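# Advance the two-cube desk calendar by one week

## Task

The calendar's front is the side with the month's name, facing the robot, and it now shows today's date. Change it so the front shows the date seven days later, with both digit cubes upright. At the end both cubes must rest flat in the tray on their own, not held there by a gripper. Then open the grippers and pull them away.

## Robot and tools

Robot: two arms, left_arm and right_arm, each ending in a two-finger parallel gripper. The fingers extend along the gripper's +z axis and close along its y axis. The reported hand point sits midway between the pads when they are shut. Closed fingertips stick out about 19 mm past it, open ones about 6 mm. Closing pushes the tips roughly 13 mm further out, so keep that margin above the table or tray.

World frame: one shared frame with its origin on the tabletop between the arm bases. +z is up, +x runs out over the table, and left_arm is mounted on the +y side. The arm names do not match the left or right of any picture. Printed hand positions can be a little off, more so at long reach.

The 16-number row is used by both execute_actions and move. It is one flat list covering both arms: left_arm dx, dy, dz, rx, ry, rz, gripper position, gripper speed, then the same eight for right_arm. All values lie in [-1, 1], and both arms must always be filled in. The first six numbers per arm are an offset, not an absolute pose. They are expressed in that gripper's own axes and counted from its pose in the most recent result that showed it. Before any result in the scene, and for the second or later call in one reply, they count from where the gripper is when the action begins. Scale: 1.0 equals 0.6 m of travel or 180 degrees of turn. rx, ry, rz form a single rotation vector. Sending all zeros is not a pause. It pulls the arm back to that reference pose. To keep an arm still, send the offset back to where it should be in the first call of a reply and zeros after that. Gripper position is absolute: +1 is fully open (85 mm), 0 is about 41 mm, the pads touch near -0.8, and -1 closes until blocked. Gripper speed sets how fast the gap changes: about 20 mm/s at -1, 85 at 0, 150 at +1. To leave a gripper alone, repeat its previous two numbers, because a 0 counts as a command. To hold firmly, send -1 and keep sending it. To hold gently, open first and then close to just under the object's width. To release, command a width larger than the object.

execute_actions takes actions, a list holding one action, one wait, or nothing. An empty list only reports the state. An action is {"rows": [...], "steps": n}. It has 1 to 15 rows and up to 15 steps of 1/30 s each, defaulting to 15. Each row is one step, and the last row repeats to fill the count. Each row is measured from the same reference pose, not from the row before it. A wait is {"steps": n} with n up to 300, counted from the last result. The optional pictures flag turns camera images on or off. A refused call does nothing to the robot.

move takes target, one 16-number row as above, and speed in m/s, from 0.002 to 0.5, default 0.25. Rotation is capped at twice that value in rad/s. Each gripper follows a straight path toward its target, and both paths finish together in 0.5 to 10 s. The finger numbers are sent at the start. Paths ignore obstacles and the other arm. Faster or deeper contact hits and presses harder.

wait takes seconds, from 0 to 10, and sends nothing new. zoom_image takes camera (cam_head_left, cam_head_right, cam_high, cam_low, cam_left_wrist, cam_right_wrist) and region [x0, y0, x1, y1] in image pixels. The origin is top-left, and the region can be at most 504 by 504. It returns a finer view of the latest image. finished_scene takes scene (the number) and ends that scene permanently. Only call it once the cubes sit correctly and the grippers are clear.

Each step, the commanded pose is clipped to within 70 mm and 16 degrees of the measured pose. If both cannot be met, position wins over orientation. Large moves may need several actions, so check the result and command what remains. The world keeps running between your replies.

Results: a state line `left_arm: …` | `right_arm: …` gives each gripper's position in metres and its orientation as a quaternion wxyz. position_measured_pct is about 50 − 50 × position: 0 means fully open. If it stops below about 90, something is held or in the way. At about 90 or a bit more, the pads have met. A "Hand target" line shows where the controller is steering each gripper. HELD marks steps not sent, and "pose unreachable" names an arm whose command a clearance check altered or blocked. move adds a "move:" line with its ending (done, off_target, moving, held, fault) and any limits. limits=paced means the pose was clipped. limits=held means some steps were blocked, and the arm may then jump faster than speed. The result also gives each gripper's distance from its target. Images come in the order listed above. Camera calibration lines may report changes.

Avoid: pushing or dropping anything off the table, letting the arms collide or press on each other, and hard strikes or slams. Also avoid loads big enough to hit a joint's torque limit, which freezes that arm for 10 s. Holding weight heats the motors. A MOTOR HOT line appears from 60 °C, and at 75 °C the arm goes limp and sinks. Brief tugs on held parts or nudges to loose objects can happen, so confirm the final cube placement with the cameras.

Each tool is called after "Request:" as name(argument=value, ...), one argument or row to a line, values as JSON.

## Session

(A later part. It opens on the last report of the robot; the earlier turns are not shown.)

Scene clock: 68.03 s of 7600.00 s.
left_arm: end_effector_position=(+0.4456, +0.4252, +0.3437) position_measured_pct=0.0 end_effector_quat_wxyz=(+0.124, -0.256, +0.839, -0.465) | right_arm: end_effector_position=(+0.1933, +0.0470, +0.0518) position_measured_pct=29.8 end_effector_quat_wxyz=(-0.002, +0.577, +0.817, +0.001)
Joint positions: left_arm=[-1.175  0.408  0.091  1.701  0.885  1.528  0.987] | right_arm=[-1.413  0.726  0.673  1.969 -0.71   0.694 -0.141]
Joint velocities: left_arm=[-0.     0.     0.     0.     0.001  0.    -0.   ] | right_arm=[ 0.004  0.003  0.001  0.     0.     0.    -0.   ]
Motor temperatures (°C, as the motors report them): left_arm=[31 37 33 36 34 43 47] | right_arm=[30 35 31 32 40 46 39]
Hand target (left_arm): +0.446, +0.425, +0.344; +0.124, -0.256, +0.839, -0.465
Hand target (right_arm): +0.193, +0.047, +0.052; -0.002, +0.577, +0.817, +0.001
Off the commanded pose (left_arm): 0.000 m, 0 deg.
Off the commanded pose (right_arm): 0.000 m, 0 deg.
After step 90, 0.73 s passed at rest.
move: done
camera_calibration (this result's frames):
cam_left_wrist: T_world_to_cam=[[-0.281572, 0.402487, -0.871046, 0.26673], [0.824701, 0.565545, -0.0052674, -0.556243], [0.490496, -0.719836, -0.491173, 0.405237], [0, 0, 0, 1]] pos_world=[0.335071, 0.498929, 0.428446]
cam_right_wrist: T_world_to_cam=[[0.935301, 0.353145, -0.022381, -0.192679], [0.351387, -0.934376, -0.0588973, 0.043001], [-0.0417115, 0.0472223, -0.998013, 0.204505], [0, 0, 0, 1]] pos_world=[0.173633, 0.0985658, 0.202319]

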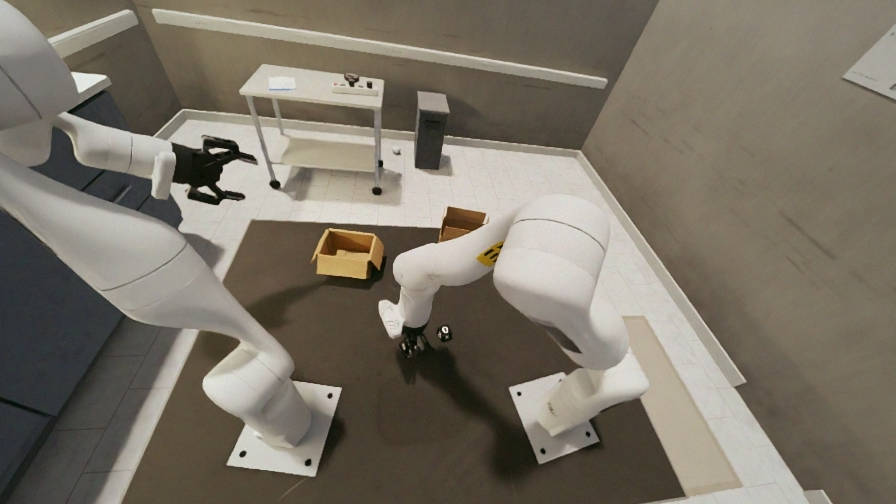

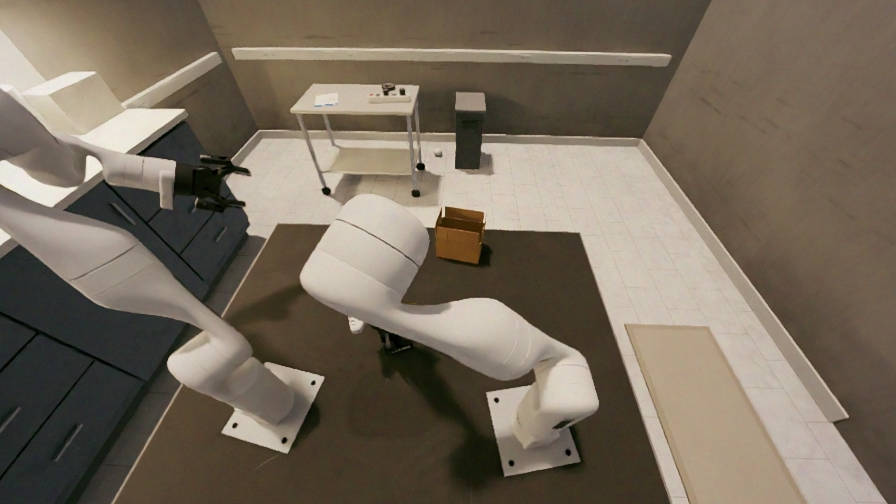

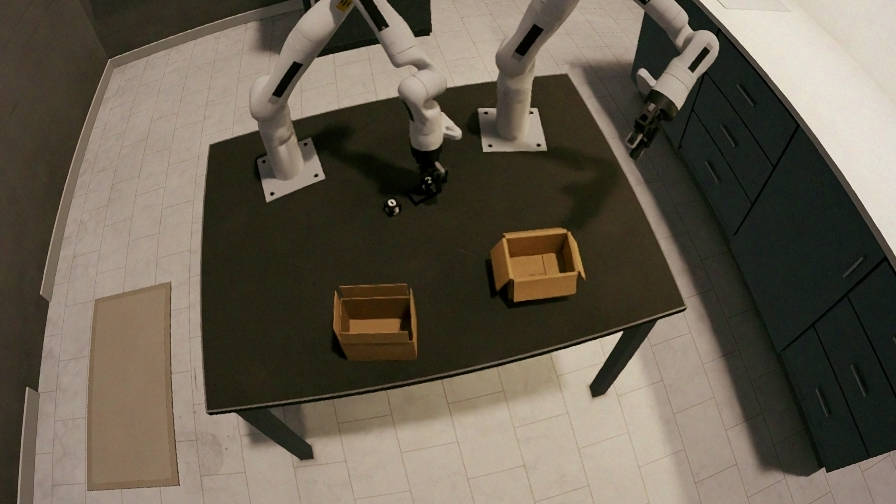

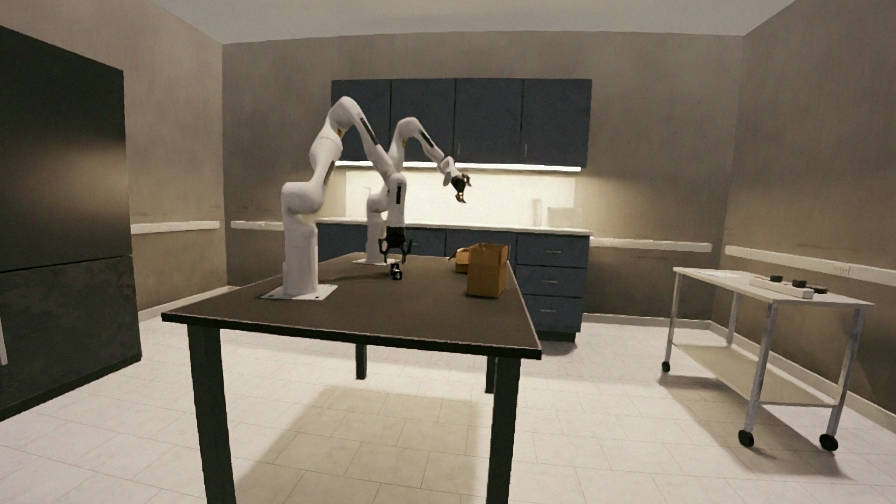

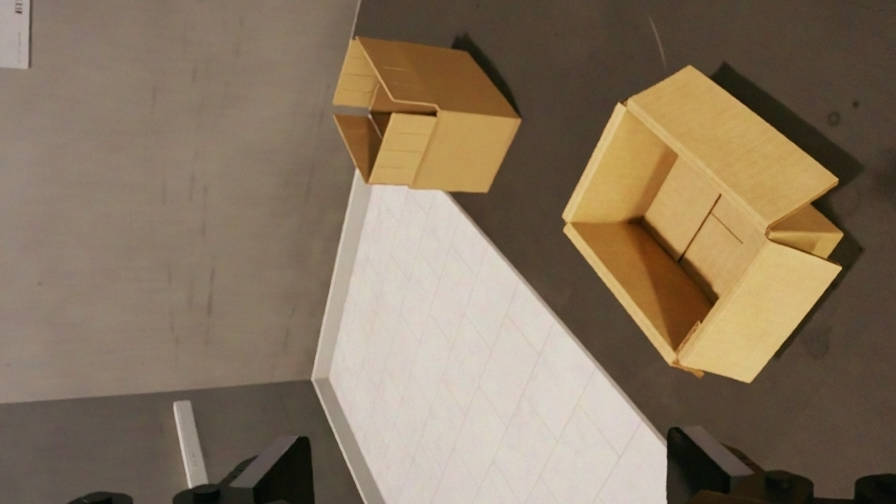

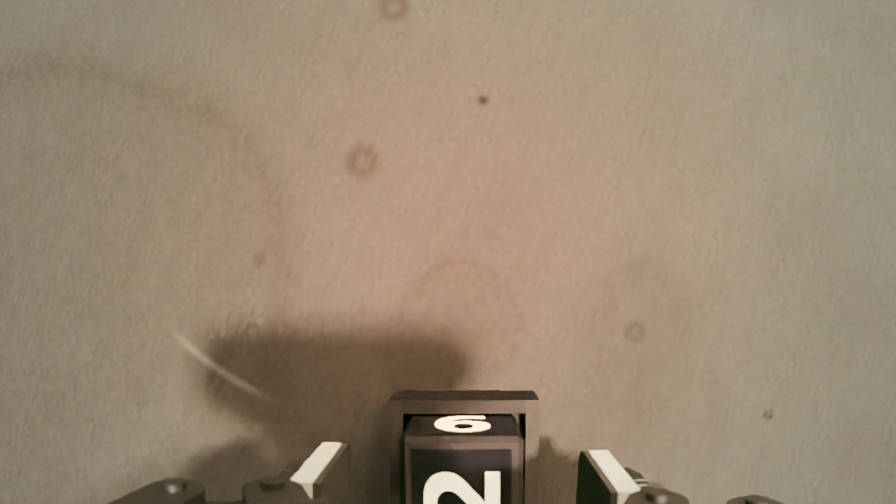

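Request:
move(
  target=[0,0,0,0,0,0,1,0,0.001,0,0.0255,0,0,0,0.4,0.5],
  speed=0.08,
)

Request:
execute_actions(
  actions=[
    {"rows":[[0,0,0,0,0,0,1,0,0,0,0,0,0,0,-1,0.3]],"steps":14},
  ],
)

Scene clock: 72.00 s of 7600.00 s.
left_arm: end_effector_position=(+0.4456, +0.4252, +0.3437) position_measured_pct=0.0 end_effector_quat_wxyz=(+0.124, -0.256, +0.839, -0.465) | right_arm: end_effector_position=(+0.1929, +0.0478, +0.0365) position_measured_pct=29.8 end_effector_quat_wxyz=(-0.002, +0.577, +0.817, +0.001)
Joint positions: left_arm=[-1.175  0.408  0.091  1.701  0.885  1.528  0.987] | right_arm=[-1.393  0.754  0.641  1.976 -0.742  0.657 -0.117]
Joint velocities: left_arm=[ 0.001 -0.    -0.001  0.002 -0.001  0.001 -0.001] | right_arm=[ 0.003  0.002  0.001  0.    -0.    -0.     0.   ]
Motor temperatures (°C, as the motors report them): left_arm=[31 37 33 36 34 43 47] | right_arm=[30 35 31 32 40 46 39]
Hand target (left_arm): +0.446, +0.425, +0.344; +0.124, -0.256, +0.839, -0.465
Hand target (right_arm): +0.193, +0.048, +0.036; -0.002, +0.577, +0.817, +0.001
Off the commanded pose (left_arm): 0.000 m, 0 deg.
Off the commanded pose (right_arm): 0.000 m, 0 deg.
After step 90, 0.27 s passed at rest.
move: done
camera_calibration (this result's frames):
cam_left_wrist: T_world_to_cam=[[-0.281572, 0.402486, -0.871047, 0.26673], [0.8247, 0.565546, -0.00526686, -0.556244], [0.490497, -0.719835, -0.491172, 0.405236], [0, 0, 0, 1]] pos_world=[0.335071, 0.49893, 0.428446]
cam_right_wrist: T_world_to_cam=[[0.93516, 0.353517, -0.0223803, -0.192939], [0.351743, -0.934219, -0.059262, 0.0429226], [-0.0418582, 0.0475473, -0.997992, 0.189238], [0, 0, 0, 1]] pos_world=[0.173252, 0.0993086, 0.187083]

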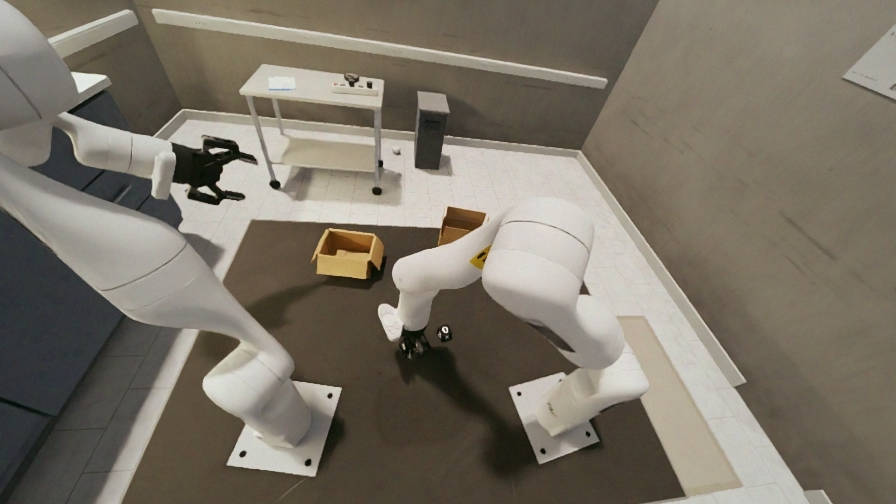

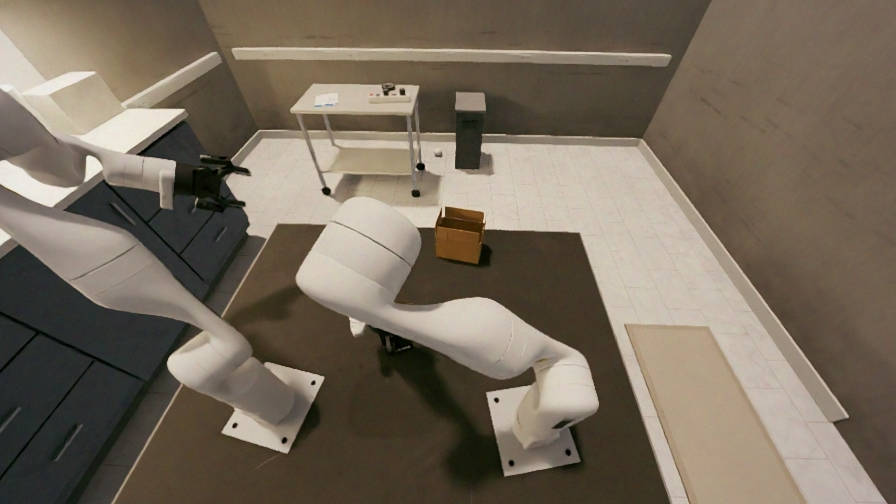

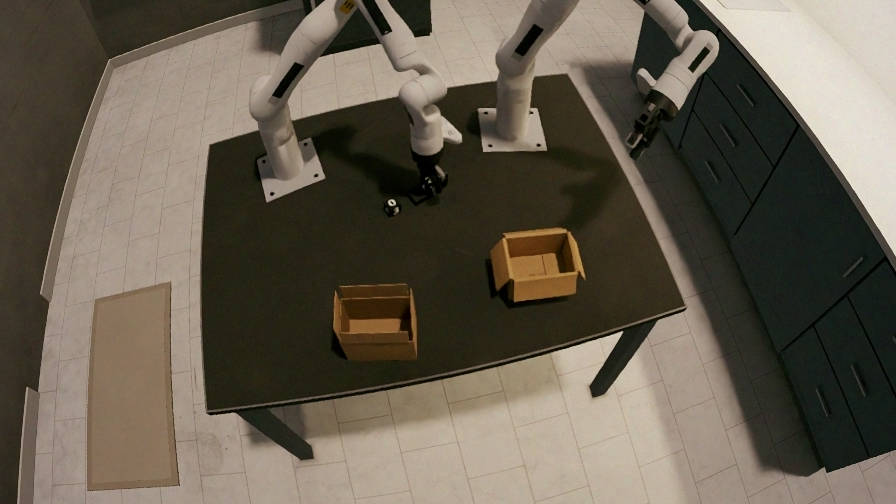

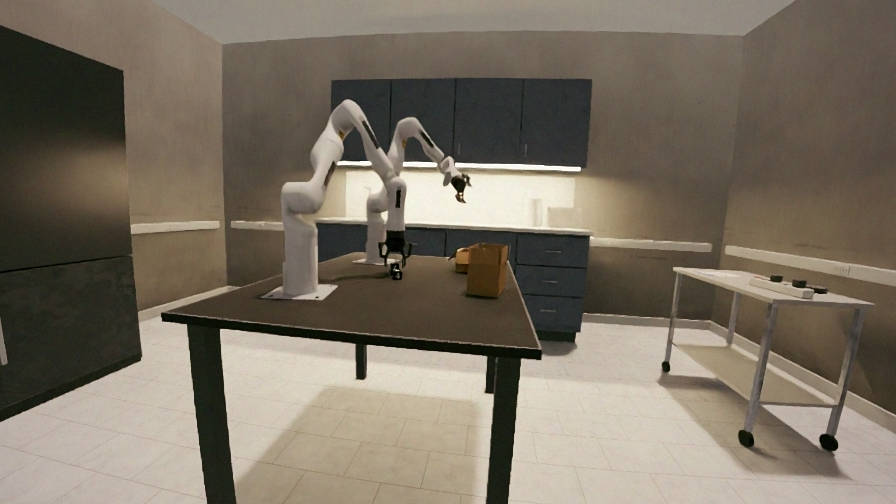

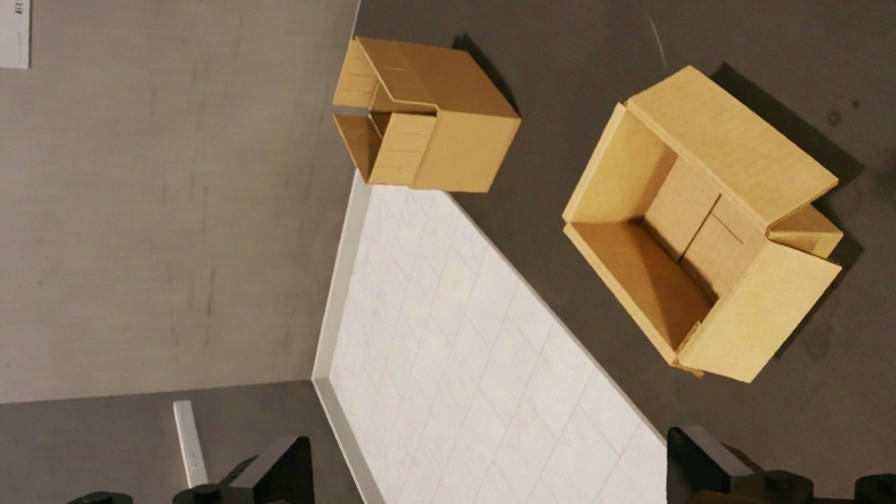

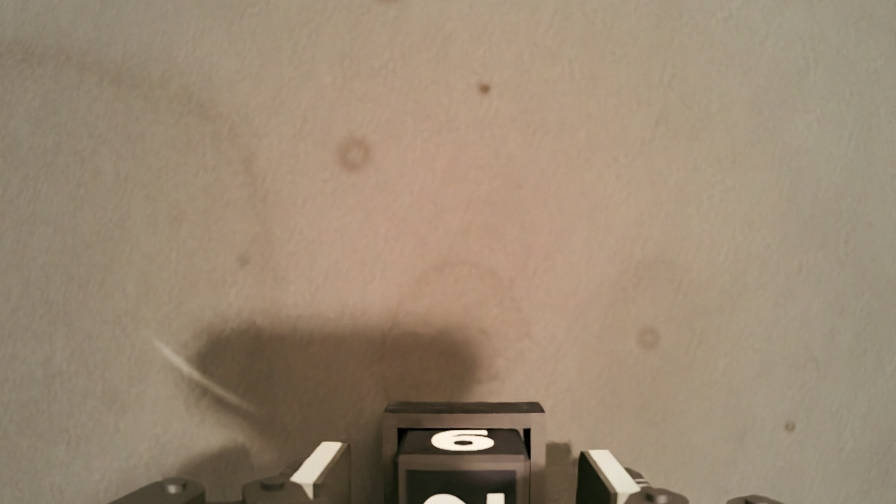

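Scene clock: 72.47 s of 7600.00 s.
left_arm: end_effector_position=(+0.4456, +0.4252, +0.3437) position_measured_pct=0.0 end_effector_quat_wxyz=(+0.124, -0.256, +0.839, -0.465) | right_arm: end_effector_position=(+0.1930, +0.0480, +0.0370) position_measured_pct=61.9 end_effector_quat_wxyz=(-0.002, +0.577, +0.817, +0.002)
Joint positions: left_arm=[-1.175  0.408  0.091  1.701  0.885  1.528  0.987] | right_arm=[-1.393  0.753  0.641  1.976 -0.742  0.658 -0.117]
Joint velocities: left_arm=[ 0.001 -0.     0.     0.     0.    -0.    -0.003] | right_arm=[-0.001 -0.001 -0.     0.001 -0.001 -0.002  0.001]
Motor temperatures (°C, as the motors report them): left_arm=[31 37 33 36 34 43 47] | right_arm=[30 35 31 32 40 46 39]
Hand target (left_arm): +0.446, +0.425, +0.344; +0.124, -0.256, +0.839, -0.465
Hand target (right_arm): +0.193, +0.048, +0.036; -0.002, +0.577, +0.817, +0.001
Off the commanded pose (left_arm): 0.000 m, 0 deg.
Off the commanded pose (right_arm): 0.001 m, 0 deg.
Steps of this call (steps 1 to 14: all 14 steps of this action). Readings (end_effector_position | what the end effector reports):
1: left_arm (+0.4456, +0.4252, +0.3437) | right_arm (+0.1929, +0.0478, +0.0365) | left_arm position_measured_pct=0.0 | right_arm position_measured_pct=29.8
2: left_arm (+0.4456, +0.4252, +0.3437) | right_arm (+0.1929, +0.0478, +0.0365) | left_arm position_measured_pct=0.0 | right_arm position_measured_pct=30.6
4: left_arm (+0.4456, +0.4252, +0.3437) | right_arm (+0.1929, +0.0478, +0.0365) | left_arm position_measured_pct=0.0 | right_arm position_measured_pct=35.7
8: left_arm (+0.4456, +0.4252, +0.3437) | right_arm (+0.1929, +0.0478, +0.0365) | left_arm position_measured_pct=0.0 | right_arm position_measured_pct=49.6
14: the state above
camera_calibration (this result's frames):
cam_left_wrist: T_world_to_cam=[[-0.281571, 0.402486, -0.871047, 0.26673], [0.8247, 0.565547, -0.00526625, -0.556246], [0.490498, -0.719835, -0.491172, 0.405236], [0, 0, 0, 1]] pos_world=[0.335072, 0.49893, 0.428445]
cam_right_wrist: T_world_to_cam=[[0.93522, 0.353385, -0.0219732, -0.193135], [0.351593, -0.934217, -0.0601737, 0.0431626], [-0.0417923, 0.04855, -0.997946, 0.189679], [0, 0, 0, 1]] pos_world=[0.173375, 0.0993653, 0.187642]

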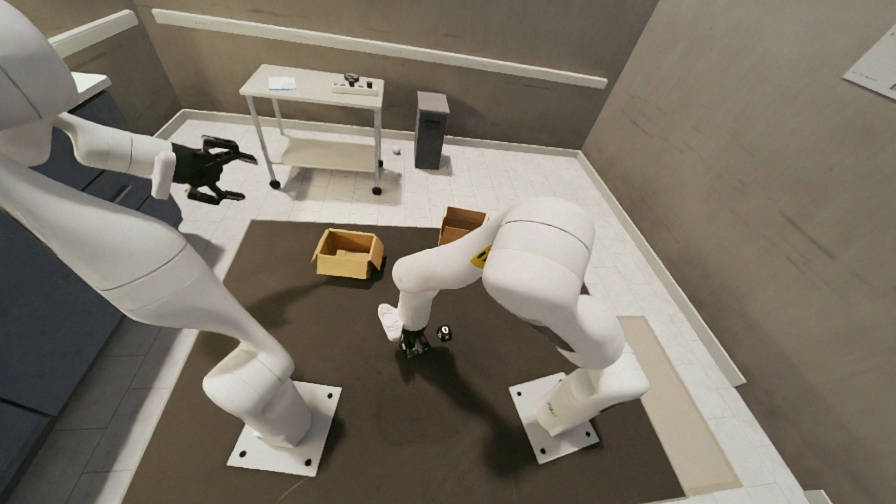

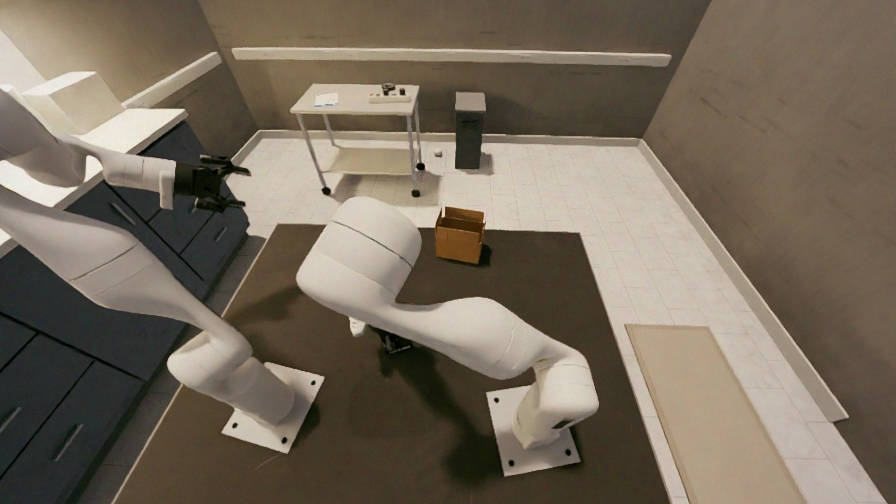

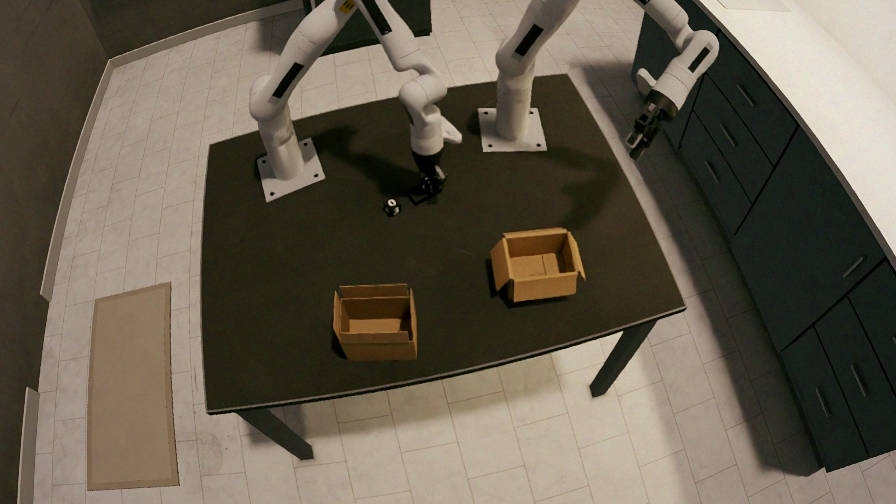

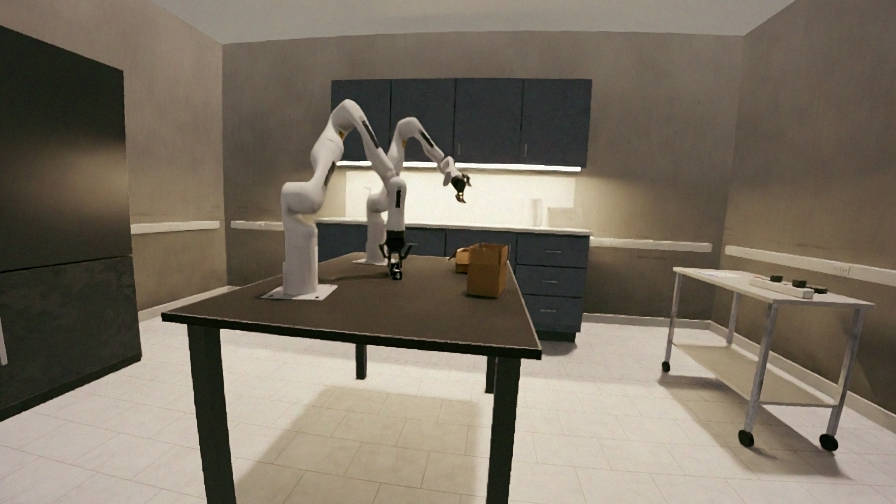

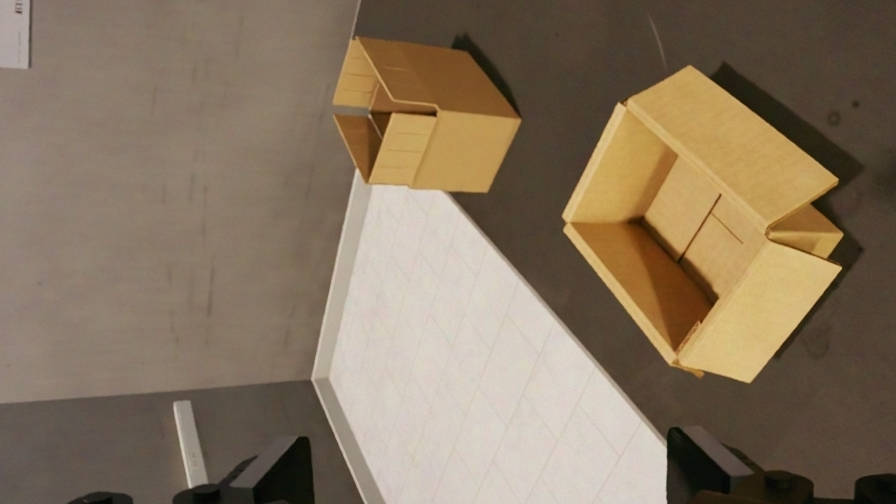

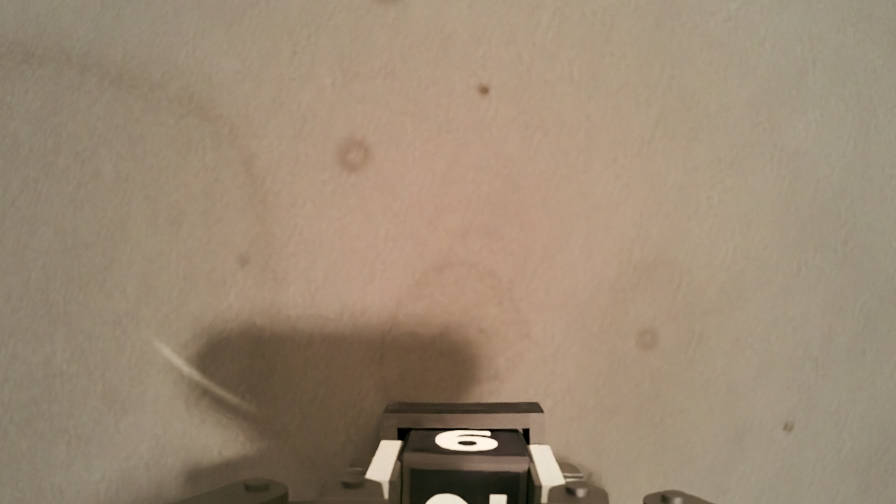

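Request:
move(
  target=[0,0,0,0,0,0,1,0,-0.055,-0.001,-0.0025,0,0,0,-1,0.3],
  speed=0.03,
)

Scene clock: 75.57 s of 7600.00 s.
left_arm: end_effector_position=(+0.4456, +0.4252, +0.3437) position_measured_pct=0.0 end_effector_quat_wxyz=(+0.124, -0.256, +0.839, -0.465) | right_arm: end_effector_position=(+0.2033, +0.0167, +0.0382) position_measured_pct=61.9 end_effector_quat_wxyz=(-0.002, +0.577, +0.817, +0.002)
Joint positions: left_arm=[-1.175  0.408  0.091  1.701  0.885  1.528  0.987] | right_arm=[-1.337  0.717  0.628  2.049 -0.747  0.611 -0.037]
Joint velocities: left_arm=[-0.001 -0.    -0.    -0.     0.001  0.001  0.001] | right_arm=[ 0.    -0.002  0.001  0.001 -0.001 -0.     0.001]
Motor temperatures (°C, as the motors report them): left_arm=[31 37 33 36 34 43 47] | right_arm=[30 35 31 32 40 46 39]
Hand target (left_arm): +0.446, +0.425, +0.344; +0.124, -0.256, +0.839, -0.465
Hand target (right_arm): +0.203, +0.017, +0.038; -0.002, +0.577, +0.817, +0.002
Off the commanded pose (left_arm): 0.000 m, 0 deg.
Off the commanded pose (right_arm): 0.000 m, 0 deg.
move: done
camera_calibration (this result's frames):
cam_left_wrist: T_world_to_cam=[[-0.281571, 0.402486, -0.871047, 0.26673], [0.824699, 0.565547, -0.00526579, -0.556247], [0.490499, -0.719834, -0.491172, 0.405235], [0, 0, 0, 1]] pos_world=[0.335073, 0.498931, 0.428445]
cam_right_wrist: T_world_to_cam=[[0.935126, 0.353618, -0.0222316, -0.191688], [0.351814, -0.934136, -0.0601404, 0.0102993], [-0.0420341, 0.0484174, -0.997942, 0.19283], [0, 0, 0, 1]] pos_world=[0.183735, 0.0680691, 0.188792]

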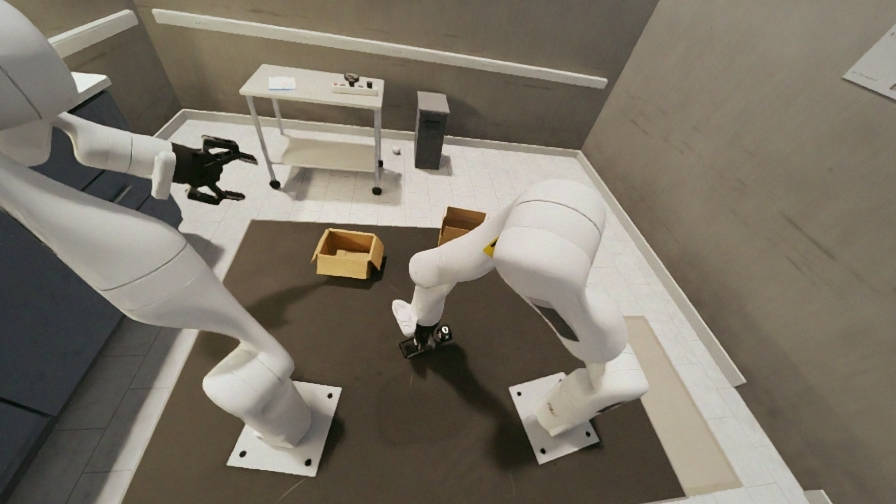

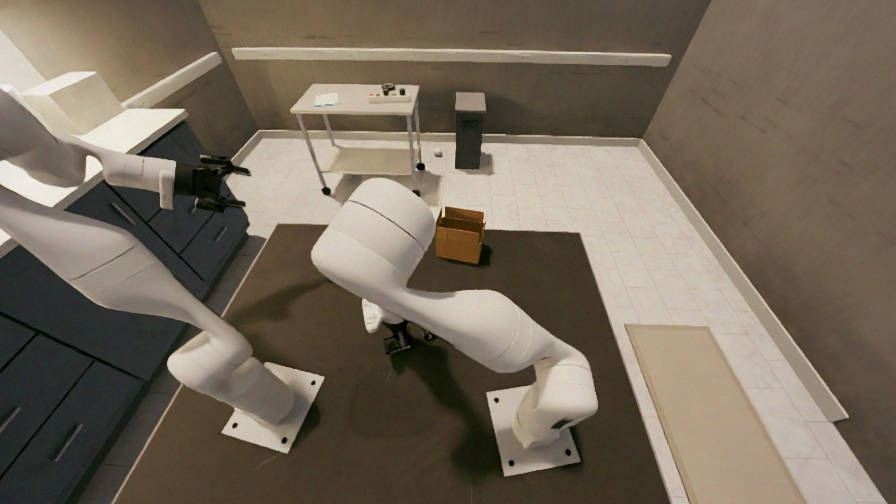

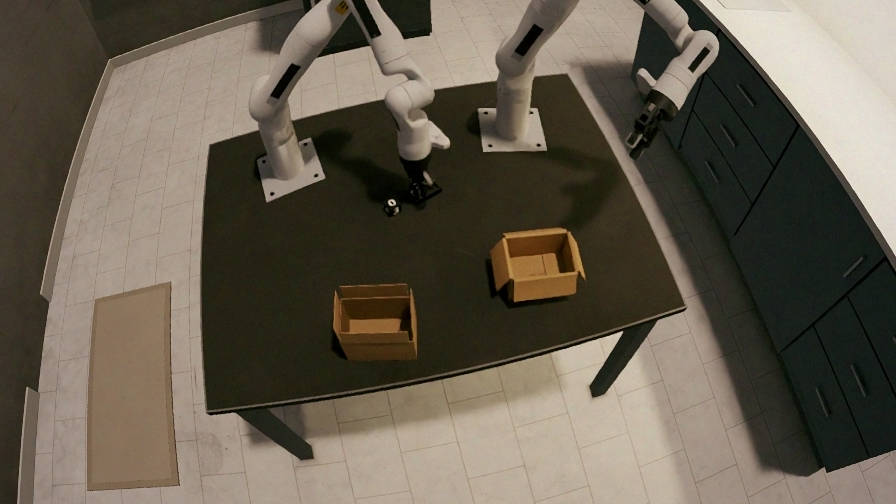

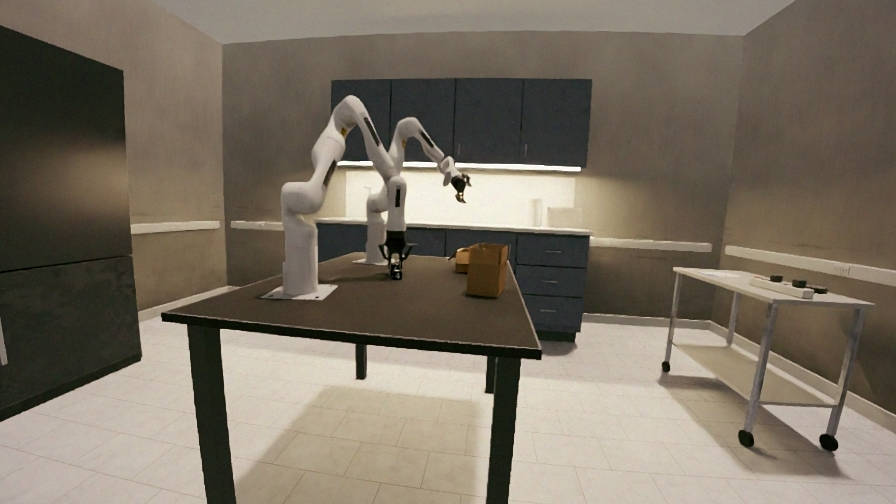

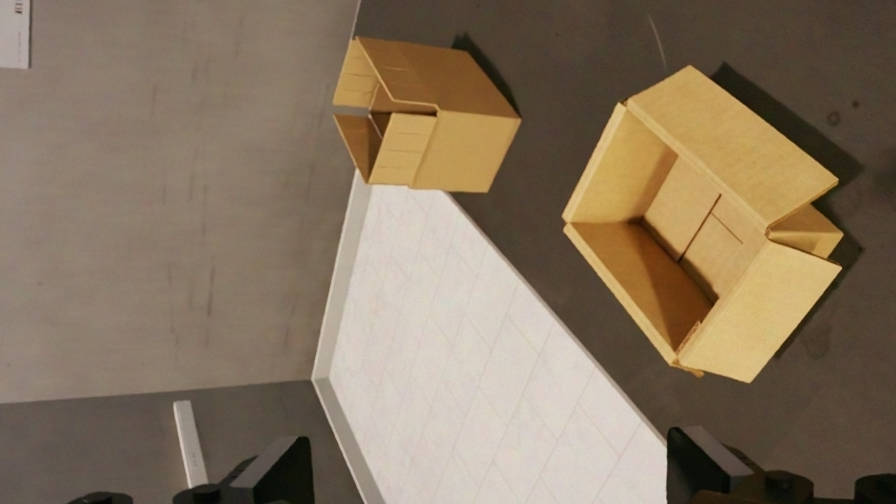

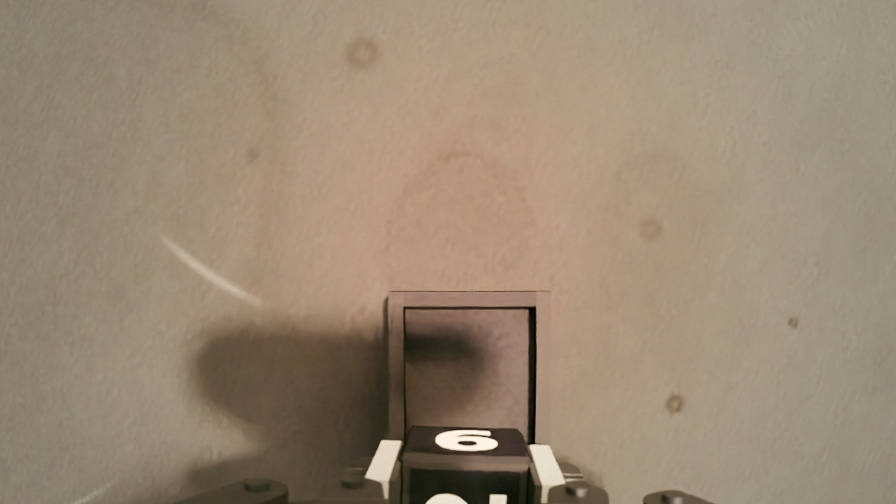

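Request:
execute_actions(
  actions=[
    {"rows":[[0,0,0,0,0,0,1,0,0,0,0.0025,0,0,0,-1,0.3],[0,0,0,0,0,0,1,0,0,0,0.0025,0,0,0,-1,0.3],[0,0,0,0,0,0,1,0,0,0,0.0025,0,0,0,-1,0.3],[0,0,0,0,0,0,1,0,0,0,0.0025,0,0,0,-1,0.3],[0,0,0,0,0,0,1,0,0,0,0.0025,0,0,0,-1,0.3],[0,0,0,0,0,0,1,0,0,0,0.0025,0,0,0,0.4,0.5]],"steps":14},
  ],
  pictures=false,
)

Request:
move(
  target=[0,0,0,0,0,0,1,0,0,0,-0.065,0,0,0,0.4,0.5],
)

Scene clock: 80.77 s of 7600.00 s.
left_arm: end_effector_position=(+0.4456, +0.4252, +0.3437) position_measured_pct=0.0 end_effector_quat_wxyz=(+0.124, -0.256, +0.839, -0.465) | right_arm: end_effector_position=(+0.2033, +0.0167, +0.0367) position_measured_pct=35.7 end_effector_quat_wxyz=(-0.002, +0.577, +0.817, +0.002)
Joint positions: left_arm=[-1.175  0.408  0.091  1.701  0.885  1.528  0.987] | right_arm=[-1.334  0.72   0.624  2.05  -0.751  0.607 -0.034]
Joint velocities: left_arm=[ 0.001  0.001 -0.    -0.001 -0.001 -0.001  0.   ] | right_arm=[-0.     0.     0.    -0.     0.    -0.002  0.   ]
Motor temperatures (°C, as the motors report them): left_arm=[31 37 33 36 34 43 47] | right_arm=[30 35 31 32 40 46 39]
Hand target (left_arm): +0.446, +0.425, +0.344; +0.124, -0.256, +0.839, -0.465
Hand target (right_arm): +0.203, +0.017, +0.037; -0.002, +0.577, +0.817, +0.002
Off the commanded pose (left_arm): 0.000 m, 0 deg.
Off the commanded pose (right_arm): 0.000 m, 0 deg.
Steps of this call (steps 1 to 90: nothing new was sent; then 1.73 s passed at rest; steps 91 to 104: all 14 steps of this action). Readings (end_effector_position | what the end effector reports):
91: left_arm (+0.4456, +0.4252, +0.3437) | right_arm (+0.2036, +0.0165, +0.0378) | left_arm position_measured_pct=0.0 | right_arm position_measured_pct=61.9
92: left_arm (+0.4456, +0.4252, +0.3437) | right_arm (+0.2037, +0.0164, +0.0370) | left_arm position_measured_pct=0.0 | right_arm position_measured_pct=61.9
94: left_arm (+0.4456, +0.4252, +0.3437) | right_arm (+0.2035, +0.0168, +0.0369) | left_arm position_measured_pct=0.0 | right_arm position_measured_pct=61.9
98: left_arm (+0.4456, +0.4252, +0.3437) | right_arm (+0.2034, +0.0168, +0.0368) | left_arm position_measured_pct=0.0 | right_arm position_measured_pct=58.7
104: the state above

Scene clock: 81.83 s of 7600.00 s.
left_arm: end_effector_position=(+0.4456, +0.4252, +0.3437) position_measured_pct=0.0 end_effector_quat_wxyz=(+0.124, -0.256, +0.839, -0.465) | right_arm: end_effector_position=(+0.2037, +0.0161, +0.0756) position_measured_pct=29.8 end_effector_quat_wxyz=(-0.002, +0.577, +0.817, +0.001)
Joint positions: left_arm=[-1.175  0.408  0.091  1.701  0.885  1.528  0.987] | right_arm=[-1.396  0.646  0.714  2.025 -0.659  0.708 -0.11 ]
Joint velocities: left_arm=[-0.     0.001  0.    -0.    -0.     0.     0.001] | right_arm=[-0.004 -0.004 -0.001 -0.     0.001 -0.001 -0.001]
Motor temperatures (°C, as the motors report them): left_arm=[31 37 33 36 34 43 47] | right_arm=[30 35 31 32 40 46 39]
Hand target (left_arm): +0.446, +0.425, +0.344; +0.124, -0.256, +0.839, -0.465
Hand target (right_arm): +0.204, +0.016, +0.076; -0.002, +0.577, +0.817, +0.002
Off the commanded pose (left_arm): 0.000 m, 0 deg.
Off the commanded pose (right_arm): 0.001 m, 0 deg.
move: done
camera_calibration (this result's frames):
cam_left_wrist: T_world_to_cam=[[-0.281571, 0.402485, -0.871047, 0.266729], [0.824698, 0.565549, -0.00526476, -0.55625], [0.490501, -0.719833, -0.491171, 0.405233], [0, 0, 0, 1]] pos_world=[0.335074, 0.498932, 0.428444]
cam_right_wrist: T_world_to_cam=[[0.935444, 0.352776, -0.0221968, -0.191072], [0.351009, -0.934491, -0.0593313, 0.0119932], [-0.0416733, 0.0477099, -0.997992, 0.230206], [0, 0, 0, 1]] pos_world=[0.184121, 0.0676301, 0.226214]

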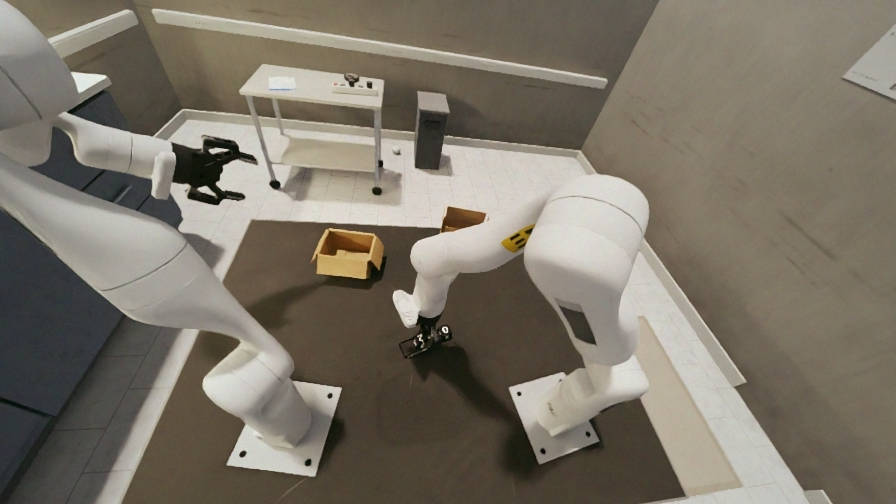

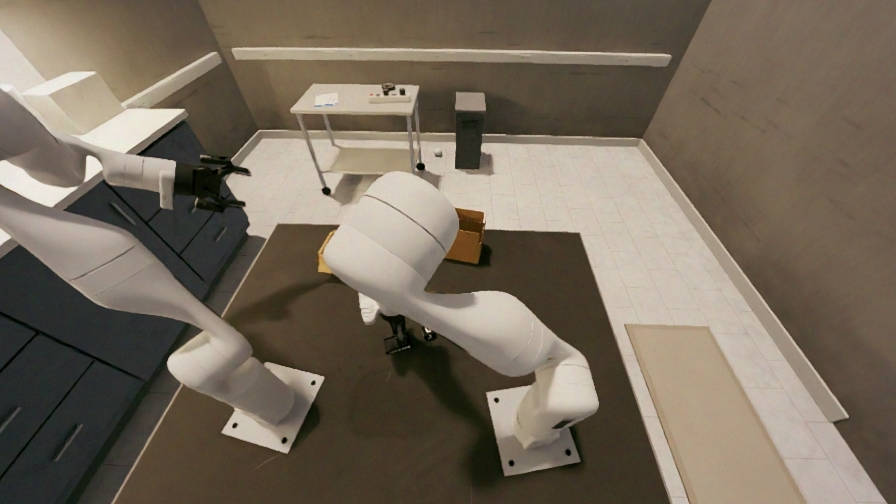

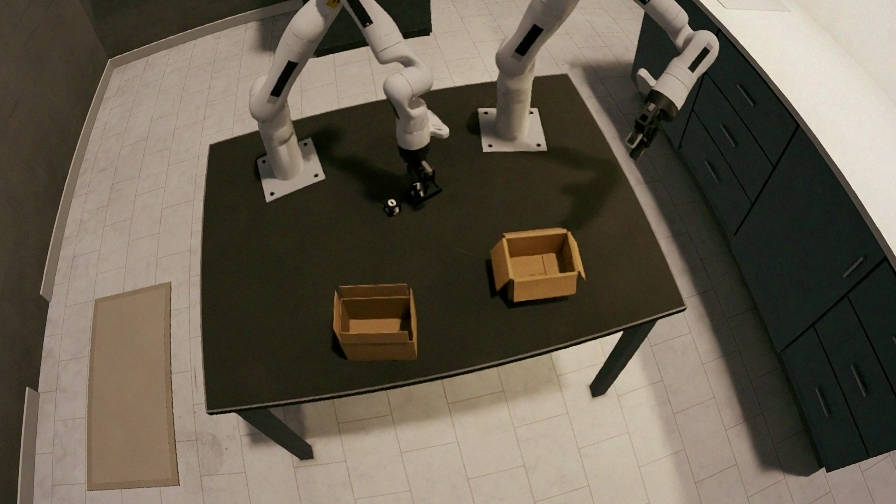

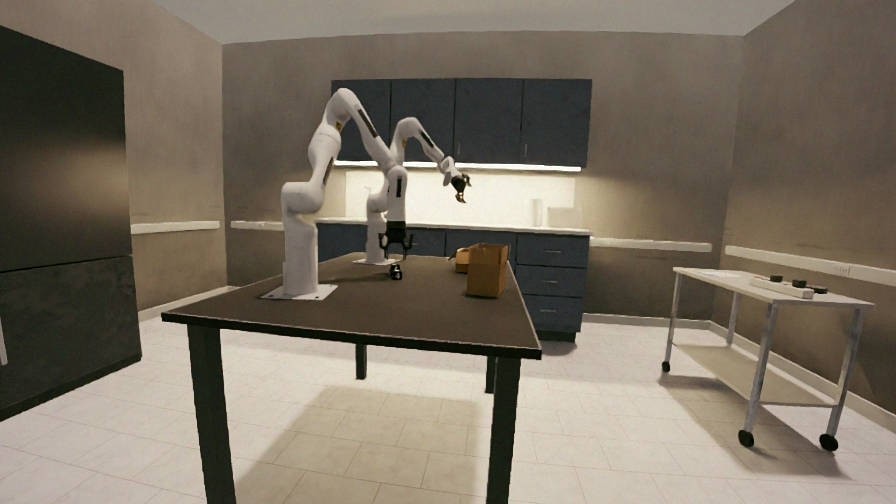

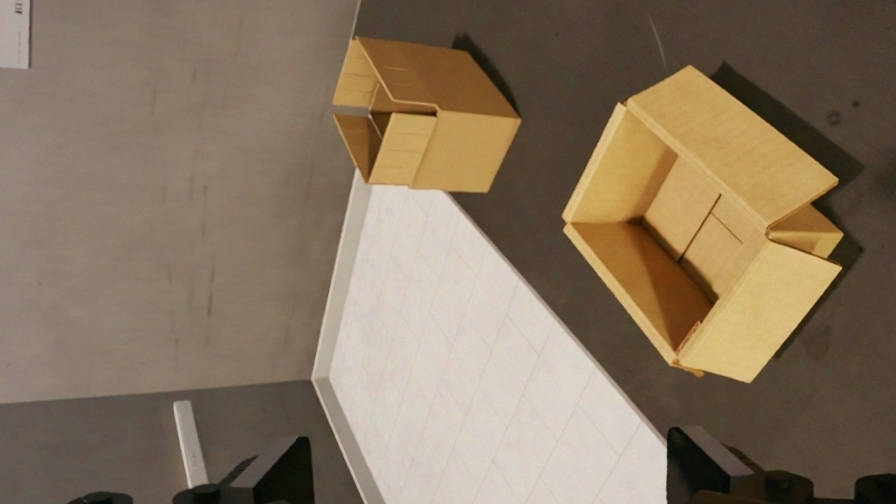

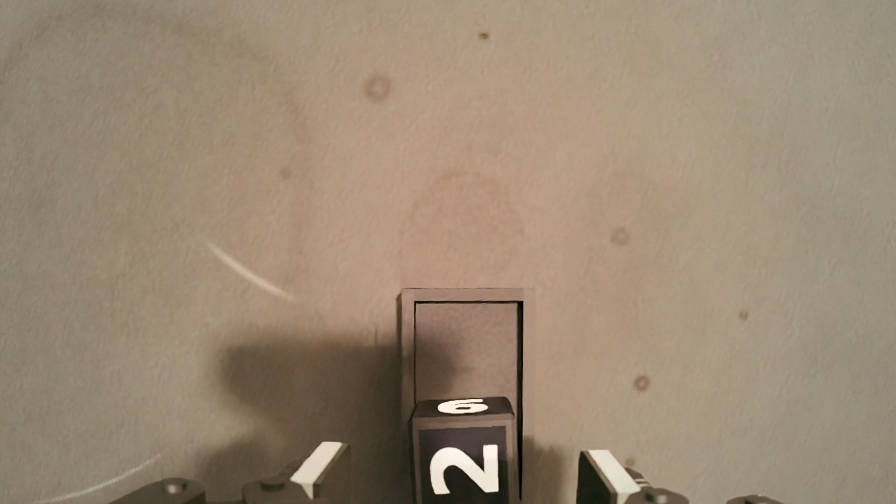

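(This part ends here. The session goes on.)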